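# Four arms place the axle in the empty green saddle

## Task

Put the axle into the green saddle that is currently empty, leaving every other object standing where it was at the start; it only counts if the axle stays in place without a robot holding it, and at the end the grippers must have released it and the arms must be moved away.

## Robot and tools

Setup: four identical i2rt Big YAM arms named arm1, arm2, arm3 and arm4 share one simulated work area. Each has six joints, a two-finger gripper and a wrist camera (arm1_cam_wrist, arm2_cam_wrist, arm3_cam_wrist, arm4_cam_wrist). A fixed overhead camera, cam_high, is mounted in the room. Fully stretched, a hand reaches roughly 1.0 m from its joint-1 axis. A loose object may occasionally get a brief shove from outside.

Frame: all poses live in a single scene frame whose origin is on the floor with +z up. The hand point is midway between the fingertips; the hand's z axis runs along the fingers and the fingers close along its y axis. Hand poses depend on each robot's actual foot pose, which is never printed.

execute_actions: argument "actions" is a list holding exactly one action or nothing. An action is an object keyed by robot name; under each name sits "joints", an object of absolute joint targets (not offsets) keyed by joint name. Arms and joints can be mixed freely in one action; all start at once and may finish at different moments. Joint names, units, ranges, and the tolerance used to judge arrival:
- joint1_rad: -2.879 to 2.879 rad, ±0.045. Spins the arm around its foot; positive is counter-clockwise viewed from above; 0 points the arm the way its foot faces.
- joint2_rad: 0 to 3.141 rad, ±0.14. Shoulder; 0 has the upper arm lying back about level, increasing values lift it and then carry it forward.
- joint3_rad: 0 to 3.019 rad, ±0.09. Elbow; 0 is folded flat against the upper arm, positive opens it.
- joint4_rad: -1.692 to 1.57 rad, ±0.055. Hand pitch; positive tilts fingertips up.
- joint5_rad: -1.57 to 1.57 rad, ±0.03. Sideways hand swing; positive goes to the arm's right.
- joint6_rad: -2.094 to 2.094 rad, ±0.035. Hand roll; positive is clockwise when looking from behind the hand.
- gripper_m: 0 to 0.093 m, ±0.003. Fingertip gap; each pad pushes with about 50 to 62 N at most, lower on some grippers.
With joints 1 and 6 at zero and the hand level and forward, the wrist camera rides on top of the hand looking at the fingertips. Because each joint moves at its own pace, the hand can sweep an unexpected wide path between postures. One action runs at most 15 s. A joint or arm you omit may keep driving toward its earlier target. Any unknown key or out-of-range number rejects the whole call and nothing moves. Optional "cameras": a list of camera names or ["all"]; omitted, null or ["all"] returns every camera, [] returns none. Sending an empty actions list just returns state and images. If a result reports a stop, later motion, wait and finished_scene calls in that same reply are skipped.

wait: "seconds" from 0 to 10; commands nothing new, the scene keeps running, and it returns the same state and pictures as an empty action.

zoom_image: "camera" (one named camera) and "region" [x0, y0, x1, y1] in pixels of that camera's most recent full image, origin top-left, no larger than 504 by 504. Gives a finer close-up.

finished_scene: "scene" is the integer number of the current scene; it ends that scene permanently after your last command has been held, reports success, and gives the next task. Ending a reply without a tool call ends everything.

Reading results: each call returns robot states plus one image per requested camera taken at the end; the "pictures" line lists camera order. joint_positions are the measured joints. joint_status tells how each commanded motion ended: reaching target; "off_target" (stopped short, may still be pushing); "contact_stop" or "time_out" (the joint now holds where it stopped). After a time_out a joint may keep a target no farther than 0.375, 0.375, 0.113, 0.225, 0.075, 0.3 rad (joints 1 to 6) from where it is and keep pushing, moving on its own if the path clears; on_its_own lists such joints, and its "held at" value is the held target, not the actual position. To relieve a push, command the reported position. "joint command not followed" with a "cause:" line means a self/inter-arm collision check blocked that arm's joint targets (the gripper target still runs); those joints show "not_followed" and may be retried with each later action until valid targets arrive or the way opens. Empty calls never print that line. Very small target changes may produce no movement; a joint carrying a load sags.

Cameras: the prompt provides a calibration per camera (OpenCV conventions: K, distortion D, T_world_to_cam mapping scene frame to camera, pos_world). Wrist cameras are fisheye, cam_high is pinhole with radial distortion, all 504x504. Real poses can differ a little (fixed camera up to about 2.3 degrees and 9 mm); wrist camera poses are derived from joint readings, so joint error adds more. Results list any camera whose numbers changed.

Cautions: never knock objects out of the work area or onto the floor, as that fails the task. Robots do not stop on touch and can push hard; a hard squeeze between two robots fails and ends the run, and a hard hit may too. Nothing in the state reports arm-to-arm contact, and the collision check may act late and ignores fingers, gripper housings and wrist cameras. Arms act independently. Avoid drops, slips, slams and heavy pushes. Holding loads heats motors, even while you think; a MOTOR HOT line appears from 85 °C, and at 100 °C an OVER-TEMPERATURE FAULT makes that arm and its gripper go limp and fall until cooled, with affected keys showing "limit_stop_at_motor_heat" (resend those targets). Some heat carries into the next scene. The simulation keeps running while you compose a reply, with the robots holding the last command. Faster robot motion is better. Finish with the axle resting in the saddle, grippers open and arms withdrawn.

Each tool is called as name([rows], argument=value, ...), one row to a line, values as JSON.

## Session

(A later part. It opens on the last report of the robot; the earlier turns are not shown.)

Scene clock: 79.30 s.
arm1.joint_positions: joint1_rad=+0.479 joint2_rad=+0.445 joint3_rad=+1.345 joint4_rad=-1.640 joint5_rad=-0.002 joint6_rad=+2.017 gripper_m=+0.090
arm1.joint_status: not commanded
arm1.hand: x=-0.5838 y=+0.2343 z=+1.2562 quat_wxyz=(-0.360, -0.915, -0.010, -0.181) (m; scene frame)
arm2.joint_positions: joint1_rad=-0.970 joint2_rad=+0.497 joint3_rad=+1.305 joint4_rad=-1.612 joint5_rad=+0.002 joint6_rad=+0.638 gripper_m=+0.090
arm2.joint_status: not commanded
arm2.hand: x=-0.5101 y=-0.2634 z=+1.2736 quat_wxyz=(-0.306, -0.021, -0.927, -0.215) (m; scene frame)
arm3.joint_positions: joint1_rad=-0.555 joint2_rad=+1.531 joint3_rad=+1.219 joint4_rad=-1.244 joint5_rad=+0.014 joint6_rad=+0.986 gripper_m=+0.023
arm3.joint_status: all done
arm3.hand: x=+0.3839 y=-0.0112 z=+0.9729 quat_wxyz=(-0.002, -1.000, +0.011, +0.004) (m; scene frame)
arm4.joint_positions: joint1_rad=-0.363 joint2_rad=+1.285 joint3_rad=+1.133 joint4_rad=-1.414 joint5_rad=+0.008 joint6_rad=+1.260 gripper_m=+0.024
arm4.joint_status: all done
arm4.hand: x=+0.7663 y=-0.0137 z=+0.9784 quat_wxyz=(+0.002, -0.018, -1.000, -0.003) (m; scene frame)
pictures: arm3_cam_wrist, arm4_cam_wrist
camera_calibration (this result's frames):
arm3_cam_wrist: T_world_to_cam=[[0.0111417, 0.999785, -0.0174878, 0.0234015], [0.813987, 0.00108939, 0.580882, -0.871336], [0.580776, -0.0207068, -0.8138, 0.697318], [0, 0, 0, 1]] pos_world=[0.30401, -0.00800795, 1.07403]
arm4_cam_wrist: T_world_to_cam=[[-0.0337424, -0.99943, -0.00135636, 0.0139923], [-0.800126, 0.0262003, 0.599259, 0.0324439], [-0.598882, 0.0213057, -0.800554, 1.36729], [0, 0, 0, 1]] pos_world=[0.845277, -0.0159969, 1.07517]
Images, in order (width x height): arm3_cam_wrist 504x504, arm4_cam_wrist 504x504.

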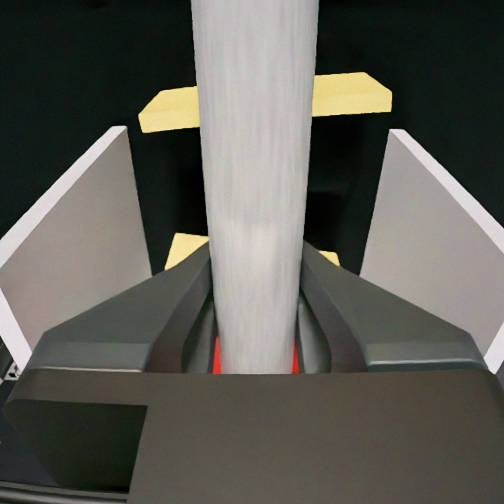

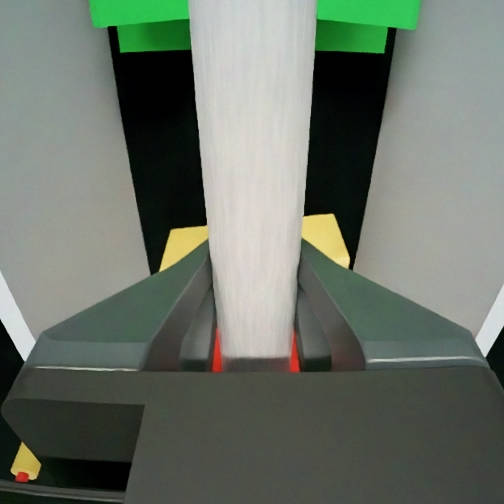

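execute_actions([
  {"arm3":{"joints":{"joint1_rad":-0.284,"joint2_rad":1.35,"joint3_rad":1.092,"joint4_rad":-1.25,"joint6_rad":1.272}},"arm4":{"joints":{"joint1_rad":-0.634,"joint2_rad":1.398,"joint3_rad":1.327,"joint4_rad":-1.413,"joint6_rad":0.98}}},
], cameras=["arm3_cam_wrist","arm4_cam_wrist"])

Scene clock: 80.63 s.
arm1.joint_positions: joint1_rad=+0.479 joint2_rad=+0.445 joint3_rad=+1.345 joint4_rad=-1.640 joint5_rad=-0.002 joint6_rad=+2.017 gripper_m=+0.090
arm1.joint_status: not commanded
arm1.hand: x=-0.5838 y=+0.2343 z=+1.2562 quat_wxyz=(-0.360, -0.915, -0.010, -0.181) (m; scene frame)
arm2.joint_positions: joint1_rad=-0.970 joint2_rad=+0.497 joint3_rad=+1.305 joint4_rad=-1.612 joint5_rad=+0.002 joint6_rad=+0.638 gripper_m=+0.090
arm2.joint_status: not commanded
arm2.hand: x=-0.5101 y=-0.2634 z=+1.2736 quat_wxyz=(-0.306, -0.021, -0.927, -0.215) (m; scene frame)
arm3.joint_positions: joint1_rad=-0.289 joint2_rad=+1.400 joint3_rad=+1.072 joint4_rad=-1.243 joint5_rad=+0.016 joint6_rad=+1.269 gripper_m=+0.023
arm3.joint_status: all done
arm3.hand: x=+0.5065 y=-0.0129 z=+0.9722 quat_wxyz=(+0.003, -1.000, +0.019, +0.001) (m; scene frame)
arm4.joint_positions: joint1_rad=-0.654 joint2_rad=+1.422 joint3_rad=+1.266 joint4_rad=-1.405 joint5_rad=+0.009 joint6_rad=+0.981 gripper_m=+0.024
arm4.joint_status: all done
arm4.hand: x=+0.8900 y=-0.0207 z=+0.9771 quat_wxyz=(+0.000, -0.024, -1.000, -0.003) (m; scene frame)
pictures: arm3_cam_wrist, arm4_cam_wrist
camera_calibration (this result's frames):
arm3_cam_wrist: T_world_to_cam=[[0.027474, 0.999591, -0.00793279, 0.00611694], [0.810471, -0.0176293, 0.585513, -0.973653], [0.585134, -0.0225157, -0.810624, 0.620177], [0, 0, 0, 1]] pos_world=[0.426063, -0.00931557, 1.07287]
arm4_cam_wrist: T_world_to_cam=[[-0.0459771, -0.998941, -0.00169333, 0.022387], [-0.801921, 0.0358982, 0.59635, 0.136957], [-0.595658, 0.0287764, -0.802722, 1.43991], [0, 0, 0, 1]] pos_world=[0.968554, -0.0239887, 1.07421]
Images, in order (width x height): arm3_cam_wrist 504x504, arm4_cam_wrist 504x504.

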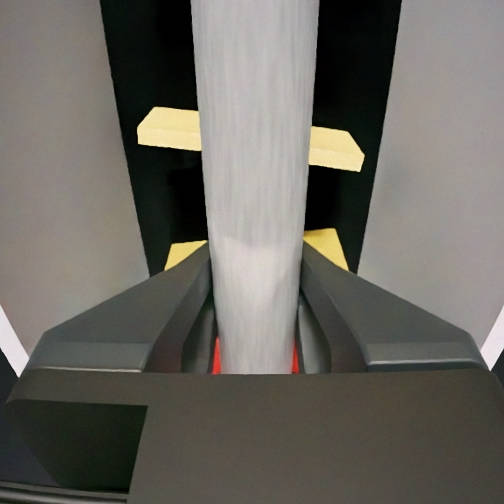

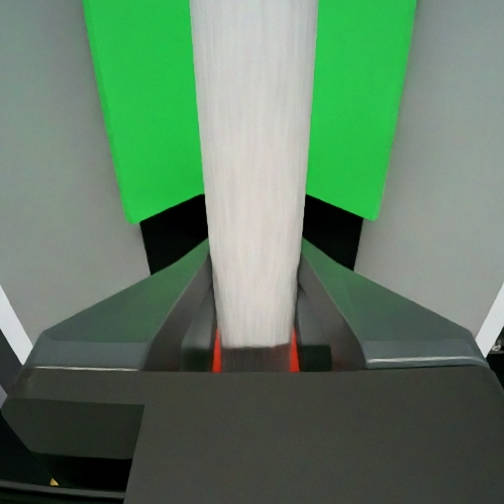

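execute_actions([
  {"arm3":{"joints":{"joint1_rad":0.033,"joint2_rad":1.307,"joint3_rad":1.05,"joint4_rad":-1.25,"joint6_rad":1.59}},"arm4":{"joints":{"joint1_rad":-0.84,"joint2_rad":1.597,"joint3_rad":1.55,"joint4_rad":-1.445,"joint6_rad":0.775}}},
], cameras=["arm3_cam_wrist","arm4_cam_wrist"])

Scene clock: 81.93 s.
arm1.joint_positions: joint1_rad=+0.479 joint2_rad=+0.445 joint3_rad=+1.345 joint4_rad=-1.640 joint5_rad=-0.002 joint6_rad=+2.017 gripper_m=+0.090
arm1.joint_status: not commanded
arm1.hand: x=-0.5838 y=+0.2343 z=+1.2562 quat_wxyz=(-0.360, -0.915, -0.010, -0.181) (m; scene frame)
arm2.joint_positions: joint1_rad=-0.970 joint2_rad=+0.497 joint3_rad=+1.305 joint4_rad=-1.612 joint5_rad=+0.002 joint6_rad=+0.638 gripper_m=+0.090
arm2.joint_status: not commanded
arm2.hand: x=-0.5101 y=-0.2634 z=+1.2736 quat_wxyz=(-0.306, -0.021, -0.927, -0.215) (m; scene frame)
arm3.joint_positions: joint1_rad=+0.025 joint2_rad=+1.364 joint3_rad=+1.029 joint4_rad=-1.243 joint5_rad=+0.017 joint6_rad=+1.580 gripper_m=+0.023
arm3.joint_status: all done
arm3.hand: x=+0.6249 y=-0.0193 z=+0.9711 quat_wxyz=(+0.003, -1.000, +0.018, +0.003) (m; scene frame)
arm4.joint_positions: joint1_rad=-0.861 joint2_rad=+1.627 joint3_rad=+1.488 joint4_rad=-1.436 joint5_rad=+0.005 joint6_rad=+0.777 gripper_m=+0.024
arm4.joint_status: all done
arm4.hand: x=+1.0087 y=-0.0274 z=+0.9716 quat_wxyz=(+0.007, -0.025, -1.000, +0.001) (m; scene frame)
pictures: arm3_cam_wrist, arm4_cam_wrist
camera_calibration (this result's frames):
arm3_cam_wrist: T_world_to_cam=[[0.0254811, 0.999656, -0.00622431, 0.00888223], [0.811856, -0.0170603, 0.583608, -1.06812], [0.583301, -0.0199242, -0.812012, 0.552424], [0, 0, 0, 1]] pos_world=[0.5447, -0.016095, 1.07199]
arm4_cam_wrist: T_world_to_cam=[[-0.0484425, -0.998803, 0.00683562, 0.0153306], [-0.79422, 0.0426684, 0.606131, 0.218559], [-0.605697, 0.0239335, -0.795336, 1.50918], [0, 0, 0, 1]] pos_world=[1.08843, -0.0301333, 1.06772]
Images, in order (width x height): arm3_cam_wrist 504x504, arm4_cam_wrist 504x504.

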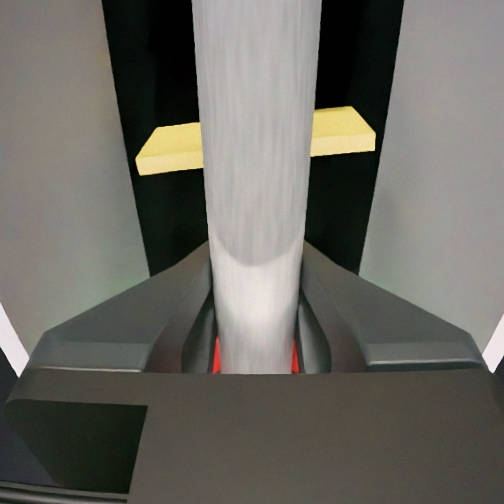

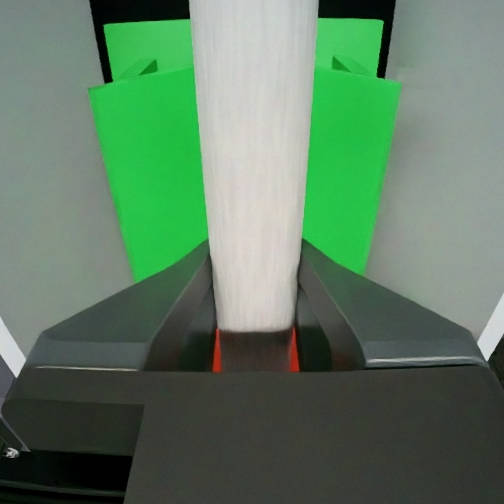

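execute_actions([
  {"arm3":{"joints":{"joint1_rad":0.338,"joint2_rad":1.375,"joint3_rad":1.16,"joint4_rad":-1.25,"joint6_rad":1.9}},"arm4":{"joints":{"joint1_rad":-0.975,"joint2_rad":1.83,"joint3_rad":1.872,"joint4_rad":-1.525,"joint6_rad":0.635}}},
], cameras=["arm3_cam_wrist","arm4_cam_wrist"])

Scene clock: 84.33 s.
arm1.joint_positions: joint1_rad=+0.479 joint2_rad=+0.445 joint3_rad=+1.345 joint4_rad=-1.640 joint5_rad=-0.002 joint6_rad=+2.017 gripper_m=+0.090
arm1.joint_status: not commanded
arm1.hand: x=-0.5838 y=+0.2343 z=+1.2562 quat_wxyz=(-0.360, -0.915, -0.010, -0.181) (m; scene frame)
arm2.joint_positions: joint1_rad=-0.970 joint2_rad=+0.497 joint3_rad=+1.305 joint4_rad=-1.612 joint5_rad=+0.002 joint6_rad=+0.638 gripper_m=+0.090
arm2.joint_status: not commanded
arm2.hand: x=-0.5101 y=-0.2634 z=+1.2736 quat_wxyz=(-0.306, -0.021, -0.927, -0.215) (m; scene frame)
arm3.joint_positions: joint1_rad=+0.326 joint2_rad=+1.408 joint3_rad=+1.064 joint4_rad=-1.246 joint5_rad=+0.014 joint6_rad=+1.886 gripper_m=+0.023
arm3.joint_status: joint3_rad time_out (moved +0.035 of +0.131); the others done
arm3.on_its_own: joint3_rad reads +1.064 and still pushes toward +1.160 since a time_out
arm3.hand: x=+0.7391 y=-0.0190 z=+0.9695 quat_wxyz=(+0.007, -1.000, +0.021, +0.003) (m; scene frame)
arm4.joint_positions: joint1_rad=-0.994 joint2_rad=+1.866 joint3_rad=+1.808 joint4_rad=-1.511 joint5_rad=+0.003 joint6_rad=+0.647 gripper_m=+0.024
arm4.joint_status: all done
arm4.hand: x=+1.1230 y=-0.0277 z=+0.9690 quat_wxyz=(+0.005, -0.026, -1.000, -0.001) (m; scene frame)
pictures: arm3_cam_wrist, arm4_cam_wrist
camera_calibration (this result's frames):
arm3_cam_wrist: T_world_to_cam=[[0.0303404, 0.99954, 0.000319296, -0.00431827], [0.812468, -0.0248481, 0.582475, -1.15936], [0.582215, -0.0174131, -0.812848, 0.486156], [0, 0, 0, 1]] pos_world=[0.659028, -0.0160261, 1.07047]
arm4_cam_wrist: T_world_to_cam=[[-0.0512036, -0.998687, 0.00165221, 0.0286848], [-0.795707, 0.0417963, 0.604238, 0.314391], [-0.603514, 0.0296245, -0.796802, 1.57551], [0, 0, 0, 1]] pos_world=[1.20247, -0.0311668, 1.06535]
Images, in order (width x height): arm3_cam_wrist 504x504, arm4_cam_wrist 504x504.

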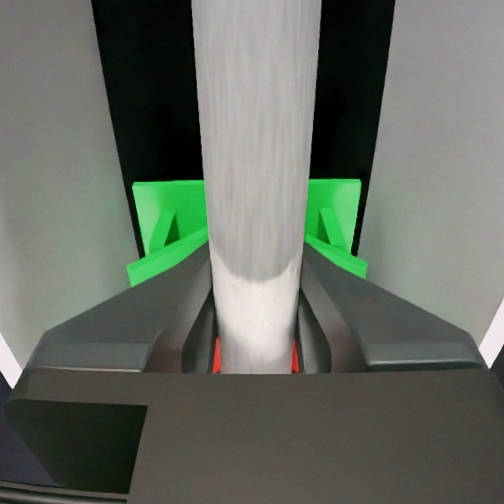

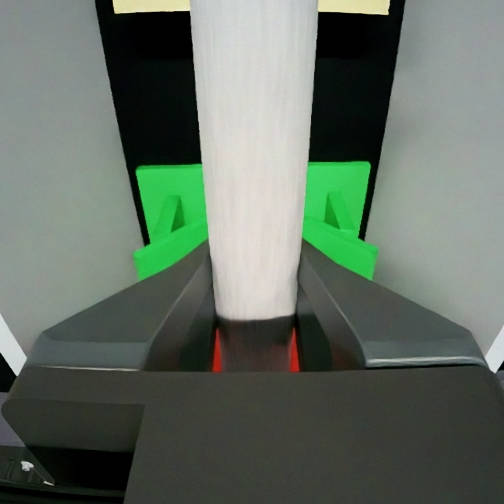

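execute_actions([
  {"arm3":{"joints":{"joint1_rad":0.352,"joint2_rad":1.43,"joint3_rad":1.03,"joint4_rad":-1.115,"joint6_rad":1.905}},"arm4":{"joints":{"joint1_rad":-1.0,"joint2_rad":1.86,"joint3_rad":1.735,"joint4_rad":-1.38,"joint6_rad":0.63}}},
], cameras=["arm3_cam_wrist","arm4_cam_wrist"])

Scene clock: 85.87 s.
arm1.joint_positions: joint1_rad=+0.479 joint2_rad=+0.445 joint3_rad=+1.345 joint4_rad=-1.640 joint5_rad=-0.002 joint6_rad=+2.017 gripper_m=+0.090
arm1.joint_status: not commanded
arm1.hand: x=-0.5838 y=+0.2343 z=+1.2562 quat_wxyz=(-0.360, -0.915, -0.010, -0.181) (m; scene frame)
arm2.joint_positions: joint1_rad=-0.970 joint2_rad=+0.497 joint3_rad=+1.305 joint4_rad=-1.612 joint5_rad=+0.002 joint6_rad=+0.638 gripper_m=+0.090
arm2.joint_status: not commanded
arm2.hand: x=-0.5101 y=-0.2634 z=+1.2736 quat_wxyz=(-0.306, -0.021, -0.927, -0.215) (m; scene frame)
arm3.joint_positions: joint1_rad=+0.337 joint2_rad=+1.467 joint3_rad=+1.003 joint4_rad=-1.131 joint5_rad=+0.009 joint6_rad=+1.899 gripper_m=+0.023
arm3.joint_status: all done
arm3.hand: x=+0.7457 y=-0.0207 z=+0.9260 quat_wxyz=(+0.010, -1.000, +0.021, +0.002) (m; scene frame)
arm4.joint_positions: joint1_rad=-1.005 joint2_rad=+1.889 joint3_rad=+1.720 joint4_rad=-1.390 joint5_rad=+0.000 joint6_rad=+0.637 gripper_m=+0.024
arm4.joint_status: all done
arm4.hand: x=+1.1304 y=-0.0297 z=+0.9229 quat_wxyz=(+0.002, -0.028, -1.000, -0.005) (m; scene frame)
pictures: arm3_cam_wrist, arm4_cam_wrist
camera_calibration (this result's frames):
arm3_cam_wrist: T_world_to_cam=[[0.0314851, 0.999477, 0.00731969, -0.0100924], [0.810986, -0.0298265, 0.584305, -1.14009], [0.584218, -0.0124607, -0.811501, 0.444299], [0, 0, 0, 1]] pos_world=[0.665348, -0.0183815, 1.02678]
arm4_cam_wrist: T_world_to_cam=[[-0.0535886, -0.998542, -0.00655108, 0.0375033], [-0.799885, 0.0389982, 0.598885, 0.357835], [-0.597756, 0.0373335, -0.800808, 1.54067], [0, 0, 0, 1]] pos_world=[1.20918, -0.0340248, 1.01972]
Images, in order (width x height): arm3_cam_wrist 504x504, arm4_cam_wrist 504x504.

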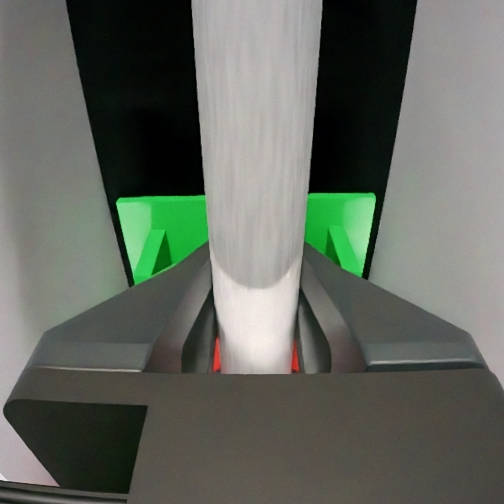

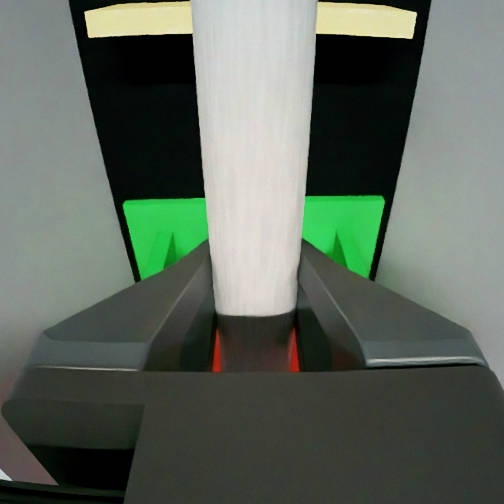

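execute_actions([
  {"arm3":{"joints":{"joint2_rad":1.485,"joint3_rad":0.968,"joint4_rad":-0.975}},"arm4":{"joints":{"joint2_rad":1.888,"joint3_rad":1.645,"joint4_rad":-1.28}}},
], cameras=["arm3_cam_wrist","arm4_cam_wrist"])

Scene clock: 86.90 s.
arm1.joint_positions: joint1_rad=+0.479 joint2_rad=+0.445 joint3_rad=+1.345 joint4_rad=-1.640 joint5_rad=-0.002 joint6_rad=+2.017 gripper_m=+0.090
arm1.joint_status: not commanded
arm1.hand: x=-0.5838 y=+0.2343 z=+1.2562 quat_wxyz=(-0.360, -0.915, -0.010, -0.181) (m; scene frame)
arm2.joint_positions: joint1_rad=-0.970 joint2_rad=+0.497 joint3_rad=+1.305 joint4_rad=-1.612 joint5_rad=+0.002 joint6_rad=+0.638 gripper_m=+0.090
arm2.joint_status: not commanded
arm2.hand: x=-0.5101 y=-0.2634 z=+1.2736 quat_wxyz=(-0.306, -0.021, -0.927, -0.215) (m; scene frame)
arm3.joint_positions: joint1_rad=+0.338 joint2_rad=+1.526 joint3_rad=+0.939 joint4_rad=-1.000 joint5_rad=+0.014 joint6_rad=+1.905 gripper_m=+0.023
arm3.joint_status: all done
arm3.hand: x=+0.7459 y=-0.0218 z=+0.8831 quat_wxyz=(+0.006, -1.000, +0.023, +0.003) (m; scene frame)
arm4.joint_positions: joint1_rad=-1.008 joint2_rad=+1.913 joint3_rad=+1.637 joint4_rad=-1.282 joint5_rad=+0.002 joint6_rad=+0.640 gripper_m=+0.024
arm4.joint_status: all done
arm4.hand: x=+1.1304 y=-0.0314 z=+0.8787 quat_wxyz=(+0.001, -0.030, -1.000, -0.005) (m; scene frame)
pictures: arm3_cam_wrist, arm4_cam_wrist
camera_calibration (this result's frames):
arm3_cam_wrist: T_world_to_cam=[[0.0360695, 0.999347, -0.00200385, -0.00391931], [0.812571, -0.0281608, 0.582182, -1.11445], [0.581745, -0.0226273, -0.813056, 0.412348], [0, 0, 0, 1]] pos_world=[0.665832, -0.0181369, 0.984069]
arm4_cam_wrist: T_world_to_cam=[[-0.0593102, -0.998224, -0.00557279, 0.0411], [-0.801135, 0.044268, 0.596844, 0.387748], [-0.595538, 0.0398635, -0.802338, 1.50433], [0, 0, 0, 1]] pos_world=[1.20896, -0.0361056, 0.975784]
Images, in order (width x height): arm3_cam_wrist 504x504, arm4_cam_wrist 504x504.

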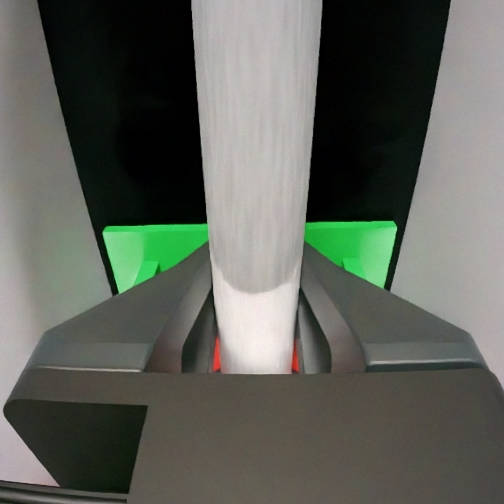

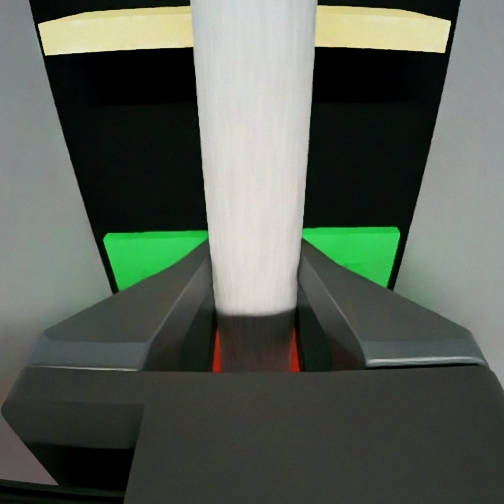

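Ease weight down to settle, then open.

execute_actions([
  {"arm3":{"joints":{"joint2_rad":1.51,"joint3_rad":0.95}},"arm4":{"joints":{"joint2_rad":1.905,"joint3_rad":1.63}}},
], cameras=[])

Scene clock: 87.63 s.
arm1.joint_positions: joint1_rad=+0.479 joint2_rad=+0.445 joint3_rad=+1.345 joint4_rad=-1.640 joint5_rad=-0.002 joint6_rad=+2.017 gripper_m=+0.090
arm1.joint_status: not commanded
arm1.hand: x=-0.5838 y=+0.2343 z=+1.2562 quat_wxyz=(-0.360, -0.915, -0.010, -0.181) (m; scene frame)
arm2.joint_positions: joint1_rad=-0.970 joint2_rad=+0.497 joint3_rad=+1.305 joint4_rad=-1.612 joint5_rad=+0.002 joint6_rad=+0.638 gripper_m=+0.090
arm2.joint_status: not commanded
arm2.hand: x=-0.5101 y=-0.2634 z=+1.2736 quat_wxyz=(-0.306, -0.021, -0.927, -0.215) (m; scene frame)
arm3.joint_positions: joint1_rad=+0.338 joint2_rad=+1.533 joint3_rad=+0.931 joint4_rad=-0.992 joint5_rad=+0.015 joint6_rad=+1.907 gripper_m=+0.023
arm3.joint_status: all done
arm3.hand: x=+0.7451 y=-0.0196 z=+0.8782 quat_wxyz=(+0.009, -1.000, +0.025, +0.005) (m; scene frame)
arm4.joint_positions: joint1_rad=-1.008 joint2_rad=+1.914 joint3_rad=+1.630 joint4_rad=-1.276 joint5_rad=+0.002 joint6_rad=+0.642 gripper_m=+0.024
arm4.joint_status: all done
arm4.hand: x=+1.1294 y=-0.0320 z=+0.8752 quat_wxyz=(+0.002, -0.031, -0.999, -0.004) (m; scene frame)
pictures: none
No camera images: the call's "cameras" was empty. Leave "cameras" out to get every camera's image.

execute_actions([
  {"arm3":{"joints":{"gripper_m":0.075}},"arm4":{"joints":{"gripper_m":0.075}}},
], cameras=["arm3_cam_wrist","arm4_cam_wrist"])

execute_actions([
  {"arm3":{"joints":{"joint2_rad":1.44,"joint3_rad":1.045,"joint4_rad":-1.13}},"arm4":{"joints":{"joint2_rad":1.875,"joint3_rad":1.75,"joint4_rad":-1.40}}},
], cameras=["arm3_cam_wrist","arm4_cam_wrist"])

Scene clock: 88.57 s.
arm1.joint_positions: joint1_rad=+0.479 joint2_rad=+0.445 joint3_rad=+1.345 joint4_rad=-1.640 joint5_rad=-0.002 joint6_rad=+2.017 gripper_m=+0.090
arm1.joint_status: not commanded
arm1.hand: x=-0.5838 y=+0.2343 z=+1.2562 quat_wxyz=(-0.360, -0.915, -0.010, -0.181) (m; scene frame)
arm2.joint_positions: joint1_rad=-0.970 joint2_rad=+0.497 joint3_rad=+1.305 joint4_rad=-1.612 joint5_rad=+0.002 joint6_rad=+0.638 gripper_m=+0.090
arm2.joint_status: not commanded
arm2.hand: x=-0.5101 y=-0.2634 z=+1.2736 quat_wxyz=(-0.306, -0.021, -0.927, -0.215) (m; scene frame)
arm3.joint_positions: joint1_rad=+0.343 joint2_rad=+1.528 joint3_rad=+0.931 joint4_rad=-0.986 joint5_rad=+0.004 joint6_rad=+1.907 gripper_m=+0.075
arm3.joint_status: all done
arm3.hand: x=+0.7492 y=-0.0202 z=+0.8798 quat_wxyz=(+0.006, -1.000, +0.023, -0.002) (m; scene frame)
arm4.joint_positions: joint1_rad=-1.007 joint2_rad=+1.913 joint3_rad=+1.630 joint4_rad=-1.276 joint5_rad=+0.002 joint6_rad=+0.642 gripper_m=+0.075
arm4.joint_status: all done
arm4.hand: x=+1.1288 y=-0.0313 z=+0.8755 quat_wxyz=(+0.002, -0.030, -1.000, -0.004) (m; scene frame)
pictures: arm3_cam_wrist, arm4_cam_wrist
camera_calibration (this result's frames):
arm3_cam_wrist: T_world_to_cam=[[0.034338, 0.999408, -0.00203479, -0.00423806], [0.806272, -0.026499, 0.590951, -1.11816], [0.590547, -0.0219327, -0.806705, 0.395679], [0, 0, 0, 1]] pos_world=[0.668017, -0.0167162, 0.979964]
arm4_cam_wrist: T_world_to_cam=[[-0.0589116, -0.998255, -0.00399765, 0.0392084], [-0.799816, 0.0448037, 0.598571, 0.385392], [-0.597347, 0.0384601, -0.80106, 1.50167], [0, 0, 0, 1]] pos_world=[1.20757, -0.0358815, 0.972402]
Images, in order (width x height): arm3_cam_wrist 504x504, arm4_cam_wrist 504x504.

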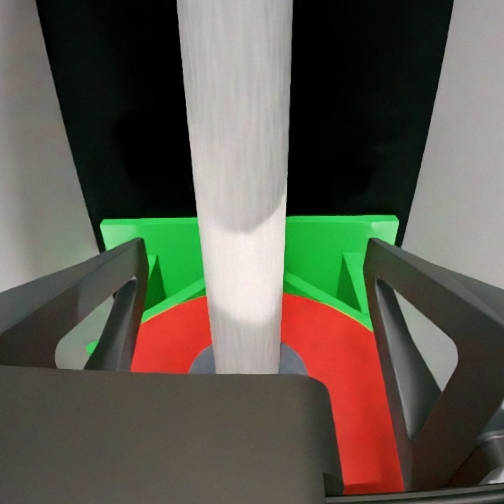

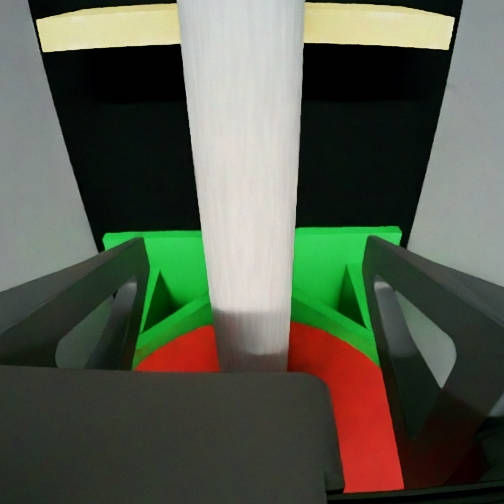

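Scene clock: 89.53 s.
arm1.joint_positions: joint1_rad=+0.479 joint2_rad=+0.445 joint3_rad=+1.345 joint4_rad=-1.640 joint5_rad=-0.002 joint6_rad=+2.017 gripper_m=+0.090
arm1.joint_status: not commanded
arm1.hand: x=-0.5838 y=+0.2343 z=+1.2562 quat_wxyz=(-0.360, -0.915, -0.010, -0.181) (m; scene frame)
arm2.joint_positions: joint1_rad=-0.970 joint2_rad=+0.497 joint3_rad=+1.305 joint4_rad=-1.612 joint5_rad=+0.002 joint6_rad=+0.638 gripper_m=+0.090
arm2.joint_status: not commanded
arm2.hand: x=-0.5101 y=-0.2634 z=+1.2736 quat_wxyz=(-0.306, -0.021, -0.927, -0.215) (m; scene frame)
arm3.joint_positions: joint1_rad=+0.343 joint2_rad=+1.443 joint3_rad=+1.004 joint4_rad=-1.118 joint5_rad=+0.004 joint6_rad=+1.907 gripper_m=+0.075
arm3.joint_status: all done
arm3.hand: x=+0.7495 y=-0.0237 z=+0.9351 quat_wxyz=(-0.007, -1.000, +0.023, -0.006) (m; scene frame)
arm4.joint_positions: joint1_rad=-1.007 joint2_rad=+1.876 joint3_rad=+1.708 joint4_rad=-1.389 joint5_rad=+0.002 joint6_rad=+0.642 gripper_m=+0.075
arm4.joint_status: all done
arm4.hand: x=+1.1279 y=-0.0326 z=+0.9254 quat_wxyz=(+0.001, -0.030, -1.000, -0.005) (m; scene frame)
pictures: arm3_cam_wrist, arm4_cam_wrist
camera_calibration (this result's frames):
arm3_cam_wrist: T_world_to_cam=[[0.034734, 0.999052, -0.0262445, 0.0216743], [0.801906, -0.0121884, 0.597326, -1.15355], [0.59644, -0.0417931, -0.801569, 0.430242], [0, 0, 0, 1]] pos_world=[0.667671, -0.0177325, 1.03448]
arm4_cam_wrist: T_world_to_cam=[[-0.0589295, -0.998246, -0.00559239, 0.0395968], [-0.801149, 0.0439506, 0.596849, 0.357915], [-0.595557, 0.0396524, -0.802334, 1.54032], [0, 0, 0, 1]] pos_world=[1.20642, -0.0372804, 1.02245]
Images, in order (width x height): arm3_cam_wrist 504x504, arm4_cam_wrist 504x504.

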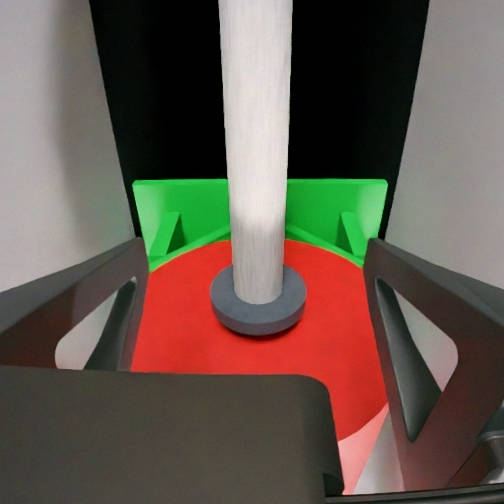

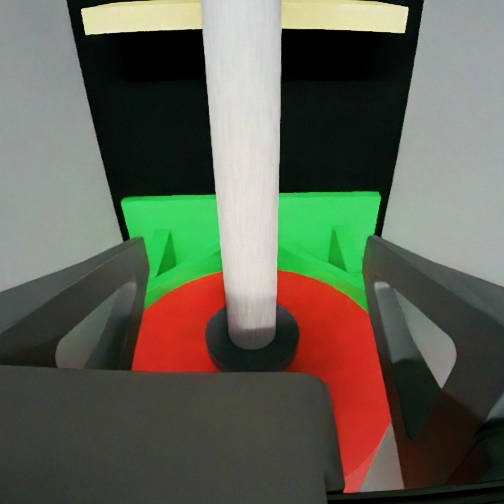

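Seated. Retreat.

execute_actions([
  {"arm3":{"joints":{"joint2_rad":1.36,"joint3_rad":1.25,"joint4_rad":-1.41}},"arm4":{"joints":{"joint2_rad":1.83,"joint3_rad":1.95,"joint4_rad":-1.63}}},
], cameras=[])

execute_actions([
  {"arm3":{"joints":{"joint2_rad":0.5}},"arm4":{"joints":{"joint2_rad":0.9}}},
])

Scene clock: 91.67 s.
arm1.joint_positions: joint1_rad=+0.479 joint2_rad=+0.445 joint3_rad=+1.345 joint4_rad=-1.640 joint5_rad=-0.002 joint6_rad=+2.017 gripper_m=+0.090
arm1.joint_status: not commanded
arm1.hand: x=-0.5838 y=+0.2343 z=+1.2562 quat_wxyz=(-0.360, -0.915, -0.010, -0.181) (m; scene frame)
arm2.joint_positions: joint1_rad=-0.970 joint2_rad=+0.497 joint3_rad=+1.305 joint4_rad=-1.612 joint5_rad=+0.002 joint6_rad=+0.638 gripper_m=+0.090
arm2.joint_status: not commanded
arm2.hand: x=-0.5101 y=-0.2634 z=+1.2736 quat_wxyz=(-0.306, -0.021, -0.927, -0.215) (m; scene frame)
arm3.joint_positions: joint1_rad=+0.343 joint2_rad=+1.355 joint3_rad=+1.213 joint4_rad=-1.398 joint5_rad=+0.004 joint6_rad=+1.907 gripper_m=+0.075
arm3.joint_status: all done
arm3.hand: x=+0.7490 y=-0.0263 z=+1.0440 quat_wxyz=(-0.015, -1.000, +0.023, -0.009) (m; scene frame)
arm4.joint_positions: joint1_rad=-1.007 joint2_rad=+1.816 joint3_rad=+1.914 joint4_rad=-1.619 joint5_rad=+0.002 joint6_rad=+0.642 gripper_m=+0.075
arm4.joint_status: all done
arm4.hand: x=+1.1224 y=-0.0376 z=+1.0370 quat_wxyz=(-0.014, -0.030, -0.999, -0.015) (m; scene frame)
pictures: none
No camera images: the call's "cameras" was empty. Leave "cameras" out to get every camera's image.

Scene clock: 93.70 s.
arm1.joint_positions: joint1_rad=+0.479 joint2_rad=+0.445 joint3_rad=+1.345 joint4_rad=-1.640 joint5_rad=-0.002 joint6_rad=+2.017 gripper_m=+0.090
arm1.joint_status: not commanded
arm1.hand: x=-0.5838 y=+0.2343 z=+1.2562 quat_wxyz=(-0.360, -0.915, -0.010, -0.181) (m; scene frame)
arm2.joint_positions: joint1_rad=-0.970 joint2_rad=+0.497 joint3_rad=+1.305 joint4_rad=-1.612 joint5_rad=+0.002 joint6_rad=+0.638 gripper_m=+0.090
arm2.joint_status: not commanded
arm2.hand: x=-0.5101 y=-0.2634 z=+1.2736 quat_wxyz=(-0.306, -0.021, -0.927, -0.215) (m; scene frame)
arm3.joint_positions: joint1_rad=+0.343 joint2_rad=+0.492 joint3_rad=+1.219 joint4_rad=-1.399 joint5_rad=+0.004 joint6_rad=+1.907 gripper_m=+0.075
arm3.joint_status: all done
arm3.hand: x=+0.6900 y=+0.1603 z=+1.2982 quat_wxyz=(-0.414, -0.900, +0.024, -0.138) (m; scene frame)
arm4.joint_positions: joint1_rad=-1.007 joint2_rad=+0.906 joint3_rad=+1.948 joint4_rad=-1.621 joint5_rad=+0.002 joint6_rad=+0.641 gripper_m=+0.075
arm4.joint_status: all done
arm4.hand: x=+0.8503 y=-0.2214 z=+1.4328 quat_wxyz=(-0.384, -0.029, -0.881, -0.274) (m; scene frame)
pictures: arm1_cam_wrist, arm2_cam_wrist, arm3_cam_wrist, arm4_cam_wrist, cam_high
camera_calibration (this result's frames):
arm1_cam_wrist: T_world_to_cam=[[0.104976, 0.743397, -0.660561, 0.71472], [0.545872, 0.512147, 0.663121, -0.631431], [0.831267, -0.430193, -0.352036, 1.15098], [0, 0, 0, 1]] pos_world=[-0.687119, 0.287208, 1.29602]
arm2_cam_wrist: T_world_to_cam=[[0.089263, -0.903983, -0.418147, 0.341132], [-0.995632, -0.0925245, -0.0125136, -0.513455], [-0.0273767, 0.417437, -0.908293, 1.37353], [0, 0, 0, 1]] pos_world=[-0.50406, -0.312493, 1.38379]
arm3_cam_wrist: T_world_to_cam=[[0.149363, 0.645495, -0.749018, 0.765311], [0.645694, 0.510024, 0.568292, -1.2587], [0.748846, -0.568517, -0.340613, 0.145325], [0, 0, 0, 1]] pos_world=[0.5896, 0.230584, 1.33804]
arm4_cam_wrist: T_world_to_cam=[[0.157087, -0.85054, -0.501902, 0.397746], [-0.977741, -0.0623646, -0.200332, 1.10982], [0.13909, 0.5222, -0.841404, 1.3278], [0, 0, 0, 1]] pos_world=[0.83795, -0.285862, 1.53917]
Images, in order (width x height): arm1_cam_wrist 504x504, arm2_cam_wrist 504x504, arm3_cam_wrist 504x504, arm4_cam_wrist 504x504, cam_high 504x504.

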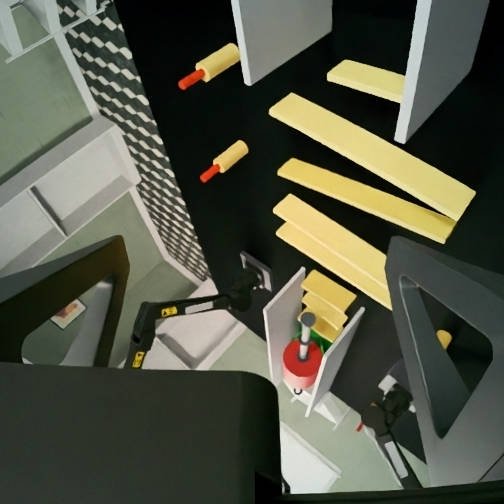

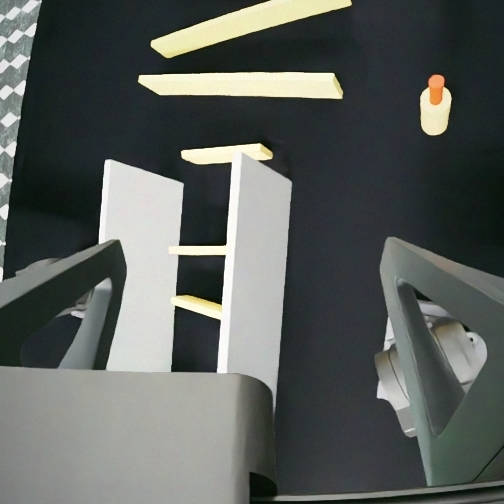

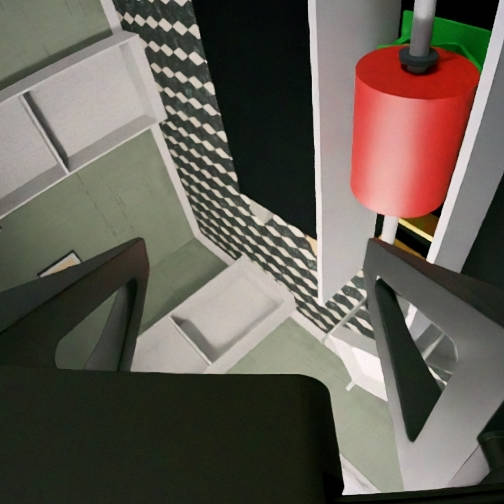

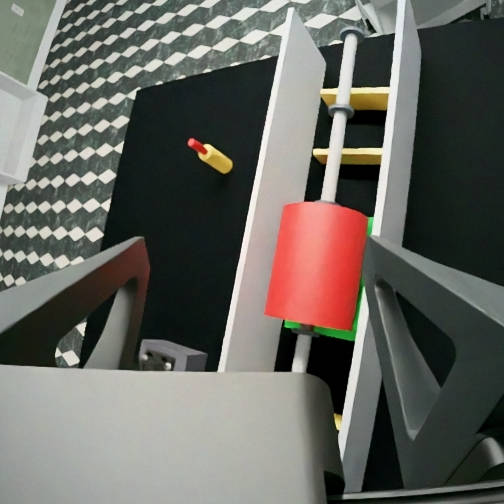

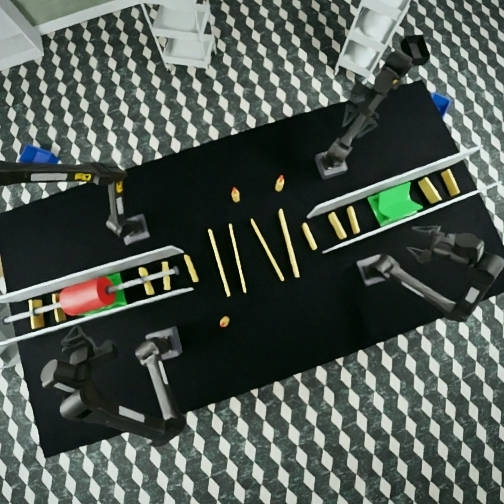

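finished_scene(scene=2)

The scene is finished: the task was done.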